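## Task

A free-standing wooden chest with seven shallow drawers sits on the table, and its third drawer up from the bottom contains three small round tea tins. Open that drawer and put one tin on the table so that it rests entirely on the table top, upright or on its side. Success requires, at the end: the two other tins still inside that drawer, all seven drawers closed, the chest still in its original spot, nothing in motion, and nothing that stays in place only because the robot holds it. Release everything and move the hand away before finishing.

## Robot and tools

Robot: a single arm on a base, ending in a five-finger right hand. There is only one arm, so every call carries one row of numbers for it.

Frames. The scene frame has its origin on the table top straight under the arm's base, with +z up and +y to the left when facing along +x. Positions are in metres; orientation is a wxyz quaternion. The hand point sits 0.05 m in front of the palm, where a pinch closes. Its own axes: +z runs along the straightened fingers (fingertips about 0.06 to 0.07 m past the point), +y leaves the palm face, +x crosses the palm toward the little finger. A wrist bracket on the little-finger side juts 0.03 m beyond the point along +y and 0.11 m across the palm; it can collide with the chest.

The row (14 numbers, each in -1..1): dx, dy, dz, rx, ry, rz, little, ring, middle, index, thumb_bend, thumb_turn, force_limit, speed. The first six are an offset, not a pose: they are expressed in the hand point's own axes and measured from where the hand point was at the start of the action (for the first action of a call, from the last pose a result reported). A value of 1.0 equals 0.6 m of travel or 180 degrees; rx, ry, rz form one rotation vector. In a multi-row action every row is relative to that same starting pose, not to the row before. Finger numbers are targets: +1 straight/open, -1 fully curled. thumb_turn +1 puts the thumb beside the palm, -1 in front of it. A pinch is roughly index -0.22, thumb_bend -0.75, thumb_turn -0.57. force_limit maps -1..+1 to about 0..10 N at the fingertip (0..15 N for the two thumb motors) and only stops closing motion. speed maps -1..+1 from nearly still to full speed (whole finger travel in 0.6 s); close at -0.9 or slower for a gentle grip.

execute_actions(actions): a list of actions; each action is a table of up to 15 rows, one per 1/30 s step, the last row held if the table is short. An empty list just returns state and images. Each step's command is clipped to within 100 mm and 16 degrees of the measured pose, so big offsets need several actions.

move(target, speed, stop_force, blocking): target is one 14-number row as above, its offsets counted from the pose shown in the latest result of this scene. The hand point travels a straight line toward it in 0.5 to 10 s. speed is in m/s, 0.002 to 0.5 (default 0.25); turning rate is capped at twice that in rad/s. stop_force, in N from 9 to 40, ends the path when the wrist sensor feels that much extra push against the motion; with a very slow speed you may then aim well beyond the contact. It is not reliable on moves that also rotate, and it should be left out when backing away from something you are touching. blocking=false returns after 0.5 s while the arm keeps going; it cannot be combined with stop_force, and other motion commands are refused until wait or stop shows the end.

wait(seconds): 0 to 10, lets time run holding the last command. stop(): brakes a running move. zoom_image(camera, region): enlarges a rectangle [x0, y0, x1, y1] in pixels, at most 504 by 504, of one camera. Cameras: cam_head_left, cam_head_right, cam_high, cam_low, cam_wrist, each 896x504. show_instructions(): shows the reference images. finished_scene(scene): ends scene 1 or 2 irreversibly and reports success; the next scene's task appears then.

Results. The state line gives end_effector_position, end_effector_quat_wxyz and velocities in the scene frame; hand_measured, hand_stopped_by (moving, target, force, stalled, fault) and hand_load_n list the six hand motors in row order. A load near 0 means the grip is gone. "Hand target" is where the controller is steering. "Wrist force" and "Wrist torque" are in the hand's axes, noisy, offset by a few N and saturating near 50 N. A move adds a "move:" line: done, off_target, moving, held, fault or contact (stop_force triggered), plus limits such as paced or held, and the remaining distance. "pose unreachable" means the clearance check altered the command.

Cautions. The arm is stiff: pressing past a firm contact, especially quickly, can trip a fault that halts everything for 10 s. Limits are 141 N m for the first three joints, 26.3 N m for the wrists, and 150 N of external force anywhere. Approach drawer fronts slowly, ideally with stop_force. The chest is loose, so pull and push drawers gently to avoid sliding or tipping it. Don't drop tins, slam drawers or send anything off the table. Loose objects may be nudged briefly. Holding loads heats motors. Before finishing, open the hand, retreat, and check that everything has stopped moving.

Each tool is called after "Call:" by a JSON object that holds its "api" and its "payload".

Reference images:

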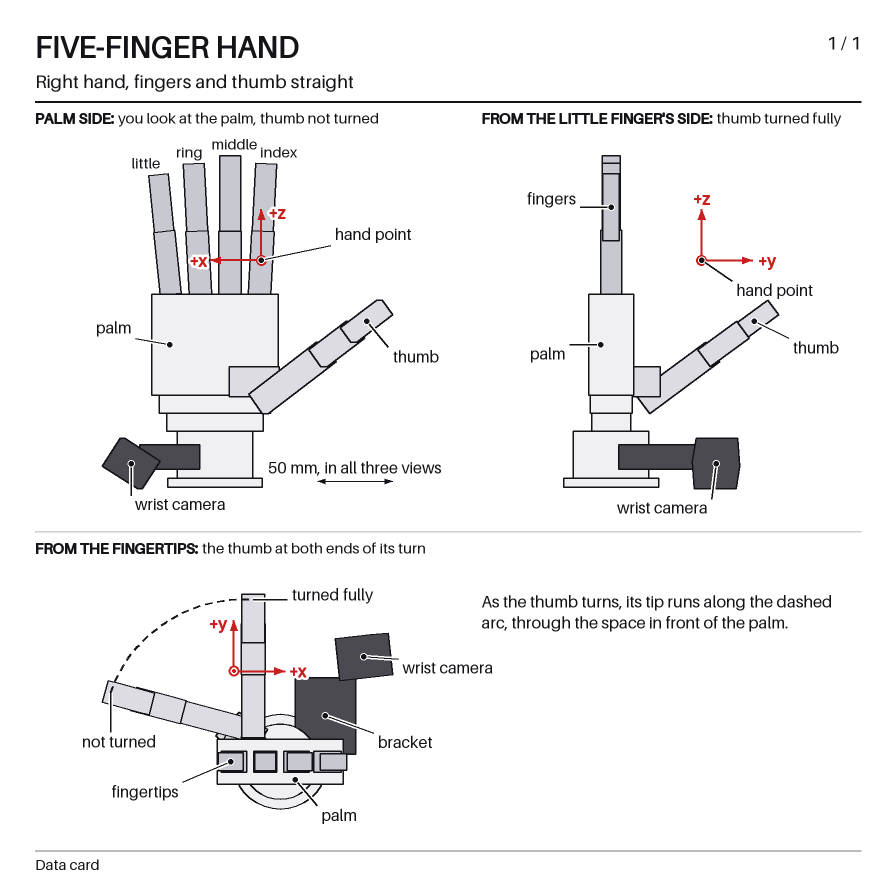

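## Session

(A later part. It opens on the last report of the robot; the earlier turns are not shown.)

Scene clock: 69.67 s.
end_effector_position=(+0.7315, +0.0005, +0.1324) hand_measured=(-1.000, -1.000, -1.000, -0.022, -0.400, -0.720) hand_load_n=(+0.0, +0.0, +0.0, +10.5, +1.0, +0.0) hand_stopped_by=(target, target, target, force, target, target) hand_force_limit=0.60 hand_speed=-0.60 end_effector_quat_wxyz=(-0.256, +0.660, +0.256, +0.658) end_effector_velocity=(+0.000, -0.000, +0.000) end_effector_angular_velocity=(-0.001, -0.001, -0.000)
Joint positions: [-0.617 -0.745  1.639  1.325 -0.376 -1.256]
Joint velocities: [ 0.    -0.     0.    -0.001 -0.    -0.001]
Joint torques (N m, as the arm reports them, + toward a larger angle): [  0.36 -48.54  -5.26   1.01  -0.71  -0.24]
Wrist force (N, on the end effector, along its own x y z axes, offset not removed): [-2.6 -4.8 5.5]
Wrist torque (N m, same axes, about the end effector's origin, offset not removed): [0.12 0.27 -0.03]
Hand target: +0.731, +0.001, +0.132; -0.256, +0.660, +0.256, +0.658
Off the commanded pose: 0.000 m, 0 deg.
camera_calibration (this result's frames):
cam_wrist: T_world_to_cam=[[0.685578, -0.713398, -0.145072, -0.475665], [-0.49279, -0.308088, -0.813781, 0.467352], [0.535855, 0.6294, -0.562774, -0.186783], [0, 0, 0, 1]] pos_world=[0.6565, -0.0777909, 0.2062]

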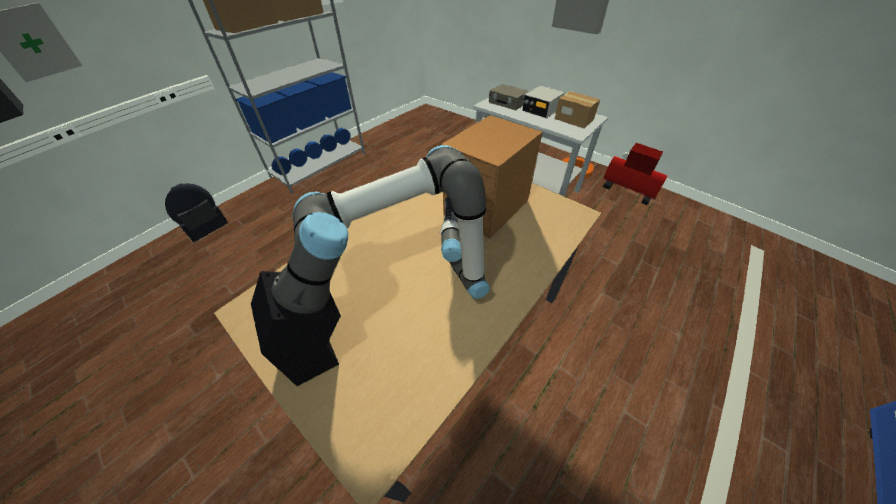

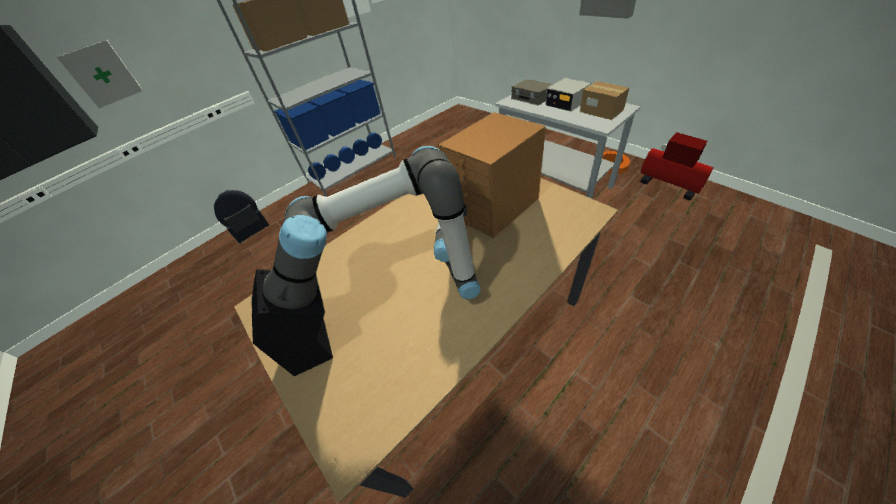

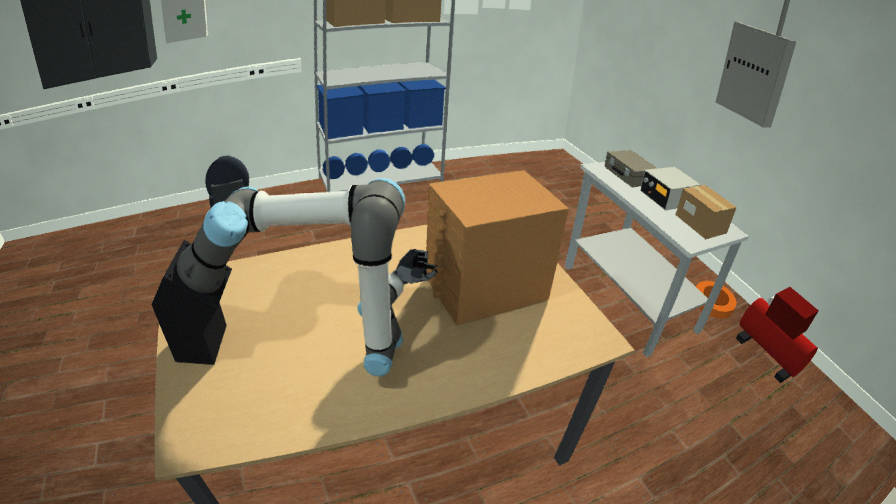

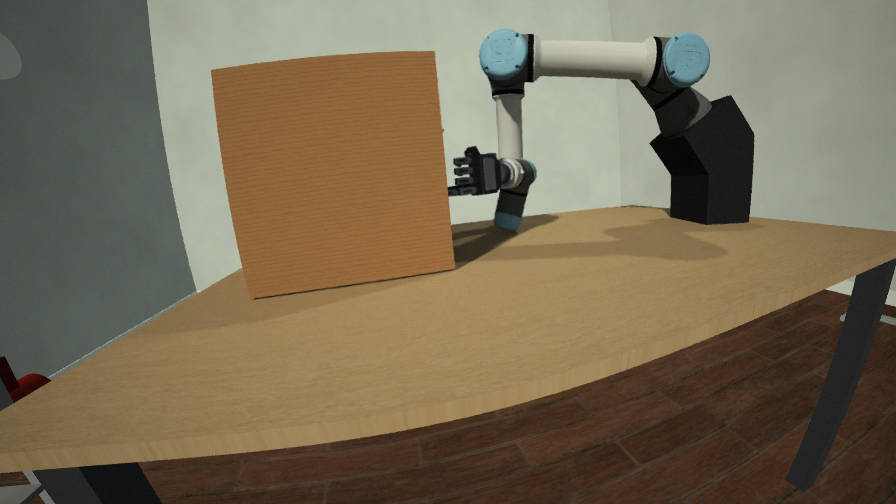

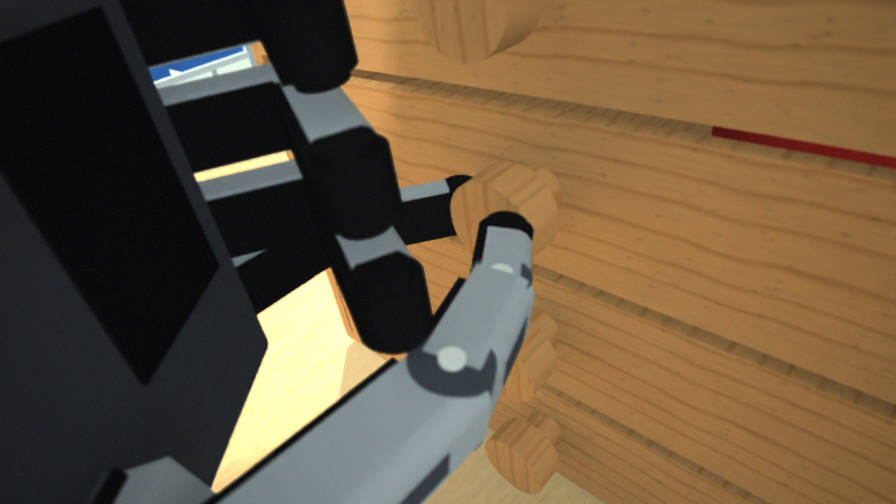

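Call:
{"api": "move", "payload": {"target": [0,-0.037,-0.034,0,0,0,-1,-1,-1,-0.2,-0.4,-0.72,0.6,-0.6], "speed": 0.02}}

Scene clock: 73.67 s.
end_effector_position=(+0.7017, +0.0031, +0.1325) hand_measured=(-1.000, -1.000, -1.000, -0.022, -0.400, -0.720) hand_load_n=(+0.0, +0.0, +0.0, +0.0, +0.0, +0.0) hand_stopped_by=(target, target, target, force, target, target) hand_force_limit=0.60 hand_speed=-0.60 end_effector_quat_wxyz=(-0.256, +0.660, +0.256, +0.658) end_effector_velocity=(-0.002, +0.000, +0.000) end_effector_angular_velocity=(-0.000, -0.002, -0.000)
Joint positions: [-0.641 -0.751  1.709  1.209 -0.362 -1.201]
Joint velocities: [-0.002 -0.001  0.005 -0.012  0.     0.006]
Joint torques (N m, as the arm reports them, + toward a larger angle): [ -6.77 -48.15   8.24  -1.     2.55   1.31]
Wrist force (N, on the end effector, along its own x y z axes, offset not removed): [-3.0 0.1 0.5]
Wrist torque (N m, same axes, about the end effector's origin, offset not removed): [0.00 0.39 -0.06]
Hand target: +0.701, +0.003, +0.132; -0.256, +0.660, +0.256, +0.658
Off the commanded pose: 0.000 m, 0 deg.
move: done
camera_calibration (this result's frames):
cam_wrist: T_world_to_cam=[[0.685565, -0.713414, -0.145055, -0.45344], [-0.492792, -0.308094, -0.813777, 0.453564], [0.535869, 0.62938, -0.562784, -0.172407], [0, 0, 0, 1]] pos_world=[0.626763, -0.0752402, 0.206298]

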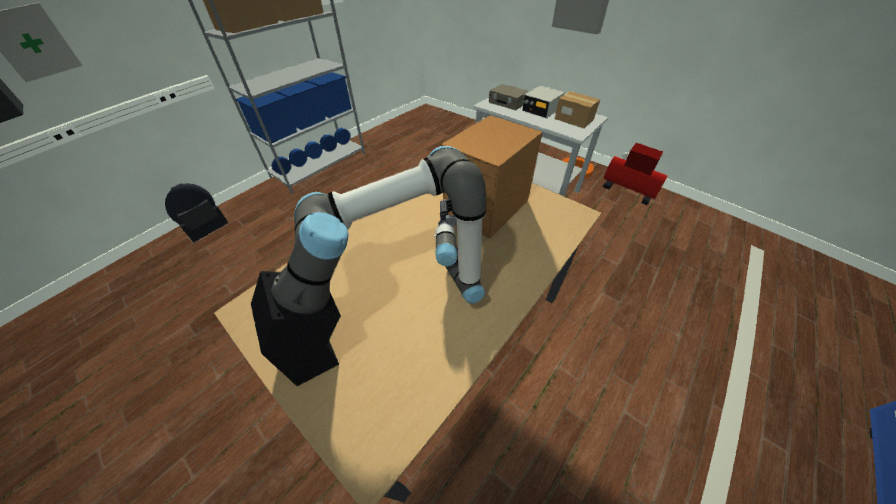

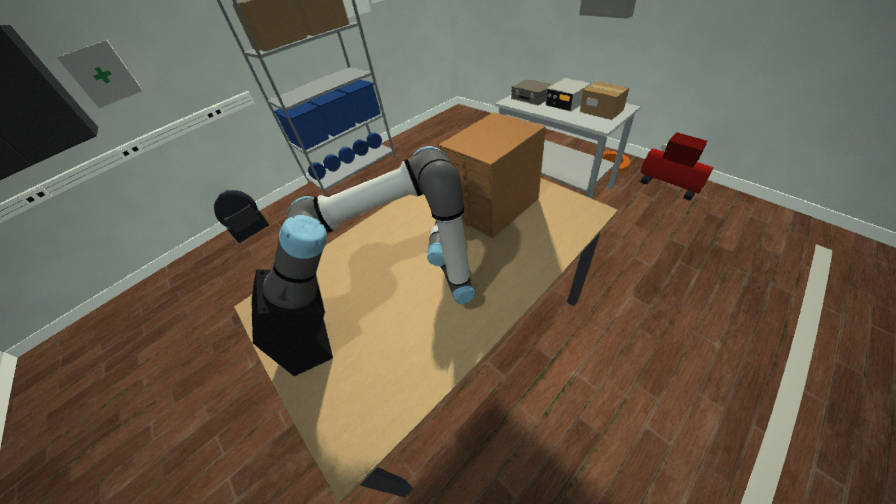

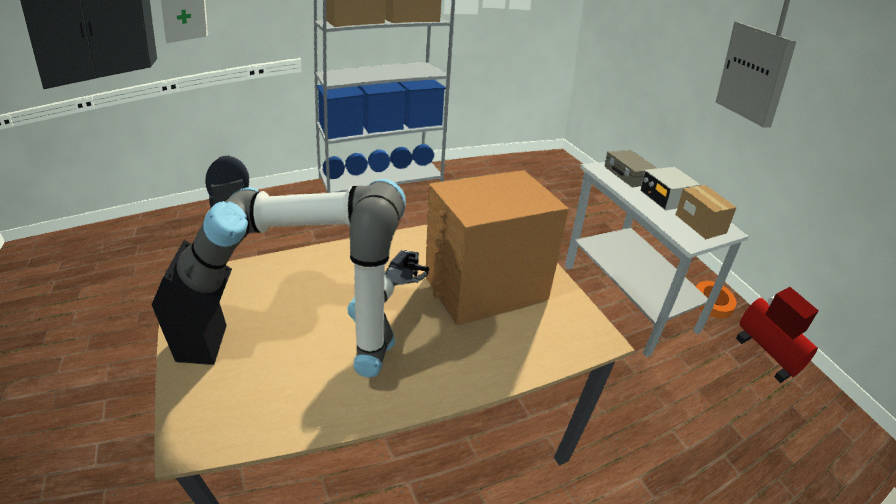

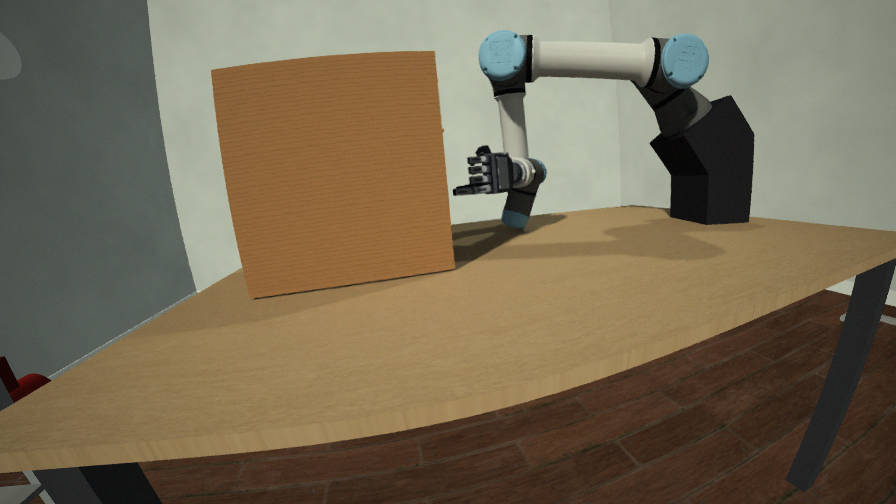

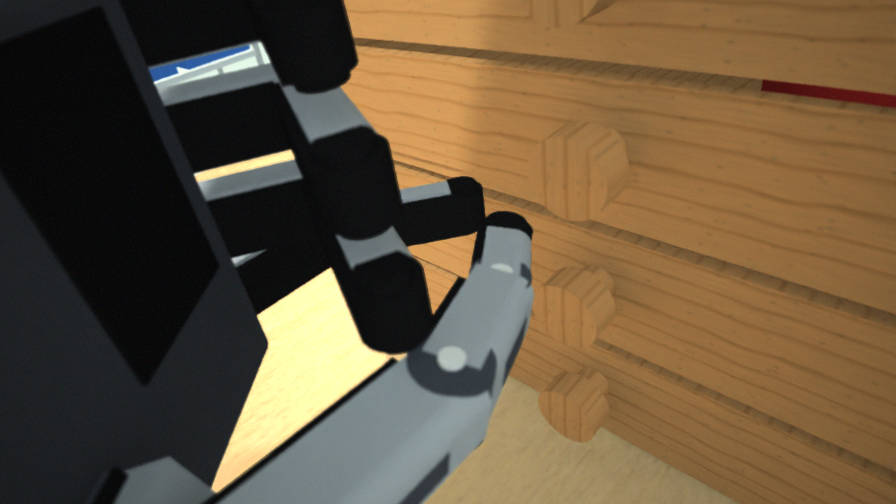

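Call:
{"api": "move", "payload": {"target": [0,0.033,0.0235,0,0,0,-1,-1,-1,0.22,-0.4,-0.72,0.6,0], "speed": 0.04}}

Call:
{"api": "move", "payload": {"target": [0,0.0134,0.0149,0,0,0,-1,-1,-1,0.22,-0.4,-0.72,0.6,0], "speed": 0.006, "stop_force": 9}}

Scene clock: 77.27 s.
end_effector_position=(+0.7252, -0.0019, +0.1324) hand_measured=(-1.000, -1.000, -1.000, +0.220, -0.400, -0.720) hand_load_n=(+0.0, +0.0, +0.0, +0.0, +0.0, +0.0) hand_stopped_by=(target, target, target, target, target, target) hand_force_limit=0.60 hand_speed=0.00 end_effector_quat_wxyz=(-0.256, +0.660, +0.256, +0.658) end_effector_velocity=(+0.002, -0.001, -0.000) end_effector_angular_velocity=(-0.001, -0.001, -0.000)
Joint positions: [-0.627 -0.748  1.65   1.294 -0.37  -1.233]
Joint velocities: [ 0.001  0.001 -0.005  0.008 -0.001 -0.005]
Joint torques (N m, as the arm reports them, + toward a larger angle): [ 15.47 -36.55  -6.49   1.3   -3.99  -1.73]
Wrist force (N, on the end effector, along its own x y z axes, offset not removed): [-3.0 1.8 1.5]
Wrist torque (N m, same axes, about the end effector's origin, offset not removed): [0.29 0.41 -0.04]
Hand target: +0.725, -0.002, +0.132; -0.256, +0.660, +0.256, +0.658
Off the commanded pose: 0.000 m, 0 deg.
move: done
camera_calibration (this result's frames):
cam_wrist: T_world_to_cam=[[0.68558, -0.713397, -0.145071, -0.473147], [-0.492781, -0.30808, -0.81379, 0.46355], [0.535861, 0.629406, -0.562761, -0.181876], [0, 0, 0, 1]] pos_world=[0.650269, -0.0802573, 0.20624]

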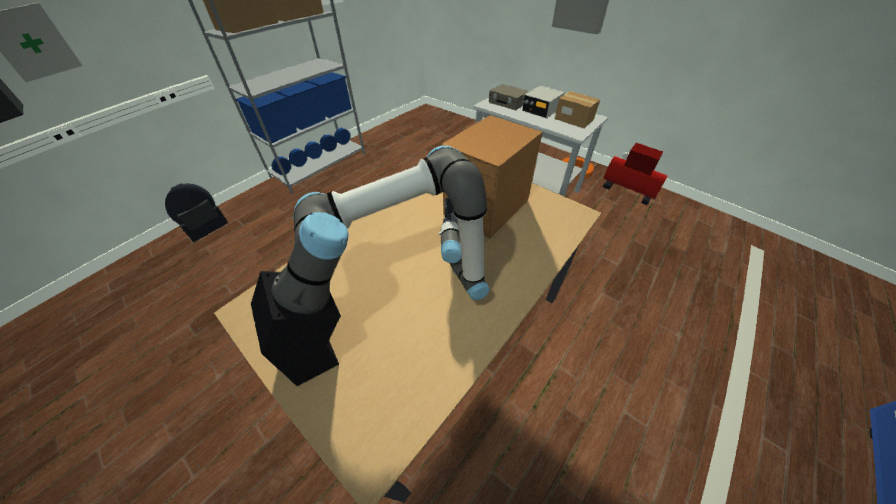

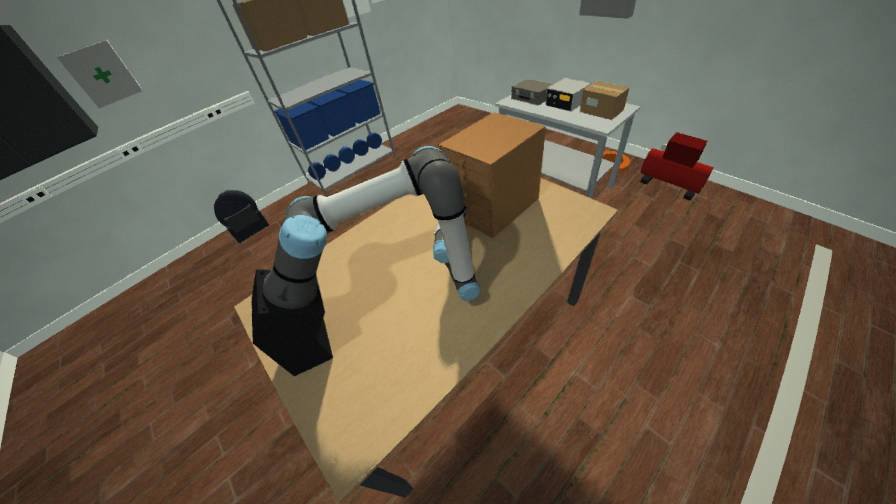

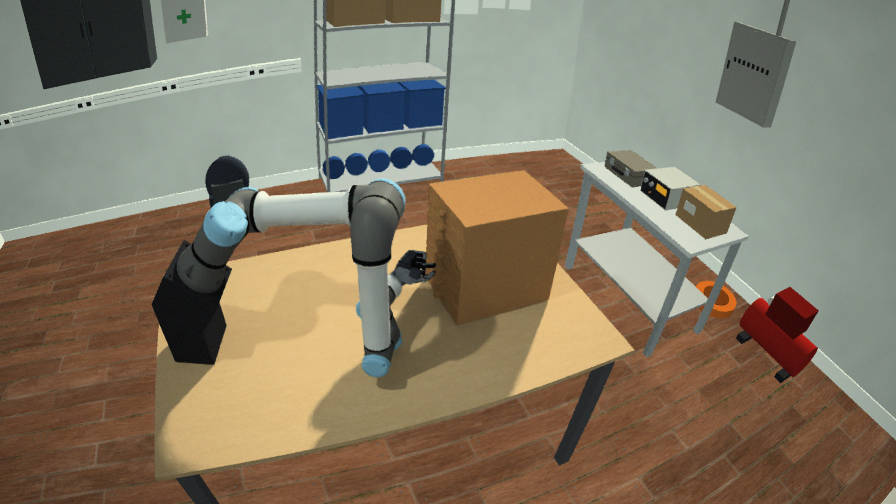

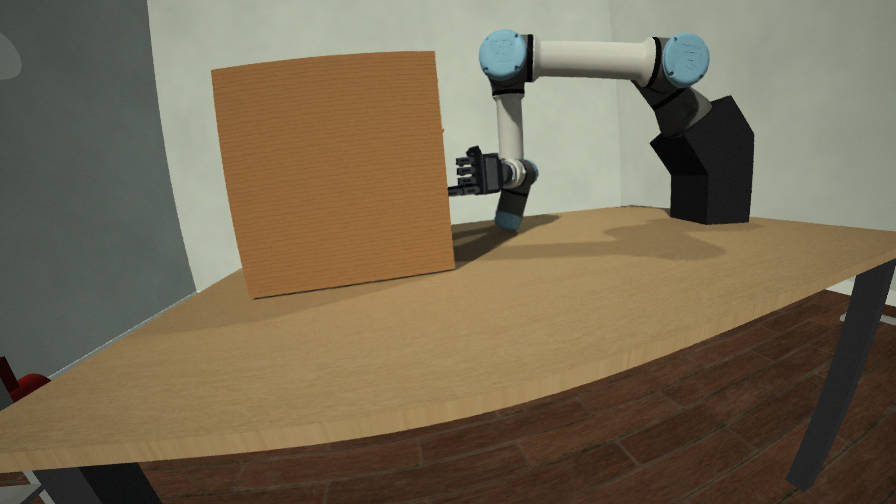

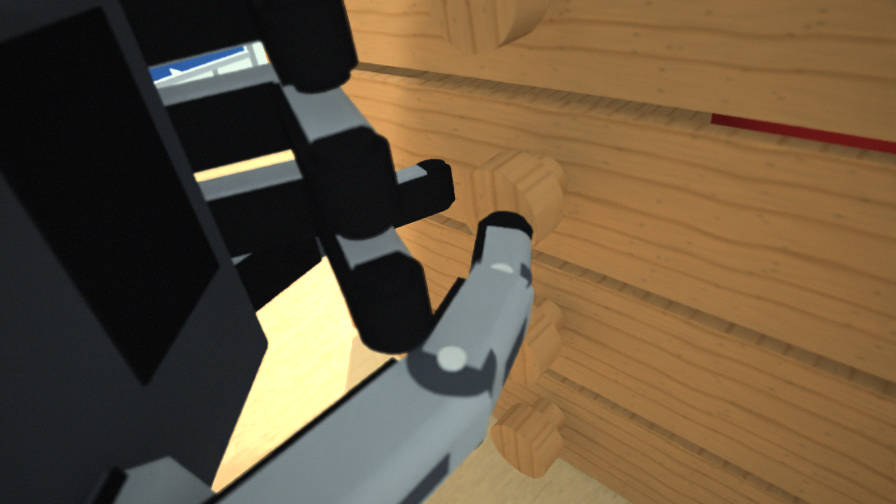

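Scene clock: 79.07 s.
end_effector_position=(+0.7336, -0.0017, +0.1324) hand_measured=(-1.000, -1.000, -1.000, +0.220, -0.404, -0.720) hand_load_n=(+0.0, +0.0, +0.0, +0.0, -7.0, +0.5) hand_stopped_by=(target, target, target, target, target, target) hand_force_limit=0.60 hand_speed=0.00 end_effector_quat_wxyz=(-0.256, +0.660, +0.256, +0.658) end_effector_velocity=(-0.002, +0.000, -0.000) end_effector_angular_velocity=(+0.003, +0.001, -0.002)
Joint positions: [-0.619 -0.745  1.631  1.328 -0.375 -1.251]
Joint velocities: [-0.001  0.     0.006 -0.009 -0.001  0.006]
Joint torques (N m, as the arm reports them, + toward a larger angle): [ -7.59 -47.7    5.75  -0.23  -2.62   1.09]
Wrist force (N, on the end effector, along its own x y z axes, offset not removed): [-3.6 -7.2 -6.0]
Wrist torque (N m, same axes, about the end effector's origin, offset not removed): [0.28 0.48 0.05]
Hand target: +0.733, -0.002, +0.132; -0.256, +0.660, +0.256, +0.658
Off the commanded pose: 0.004 m, 0 deg.
move: contact
camera_calibration (this result's frames):
cam_wrist: T_world_to_cam=[[0.685698, -0.713276, -0.145107, -0.478774], [-0.492627, -0.308, -0.813913, 0.467632], [0.535851, 0.629582, -0.562574, -0.186578], [0, 0, 0, 1]] pos_world=[0.658641, -0.0800013, 0.206174]

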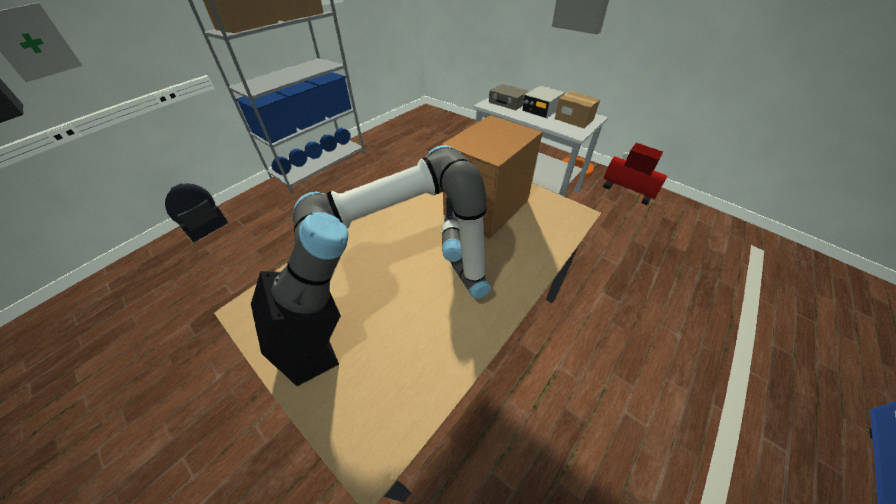

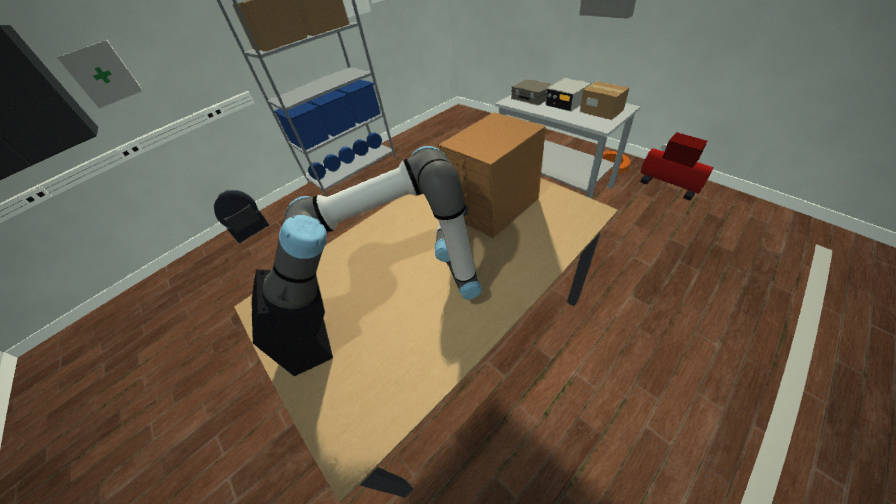

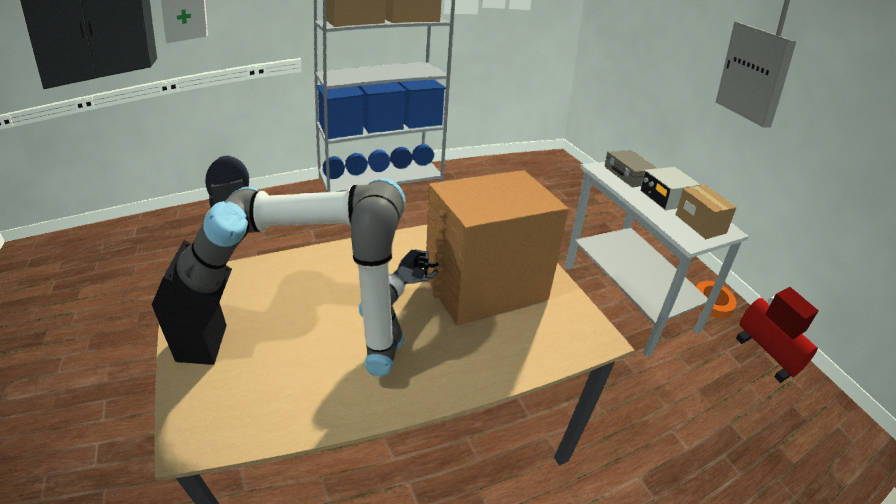

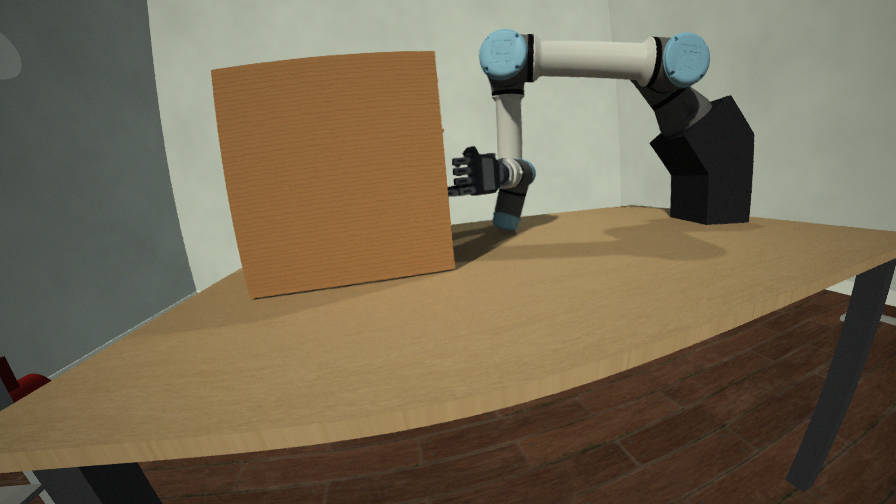

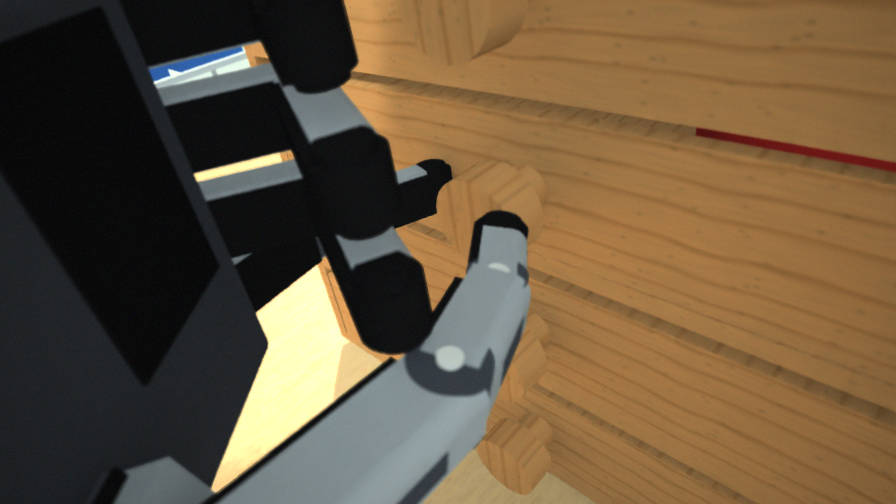

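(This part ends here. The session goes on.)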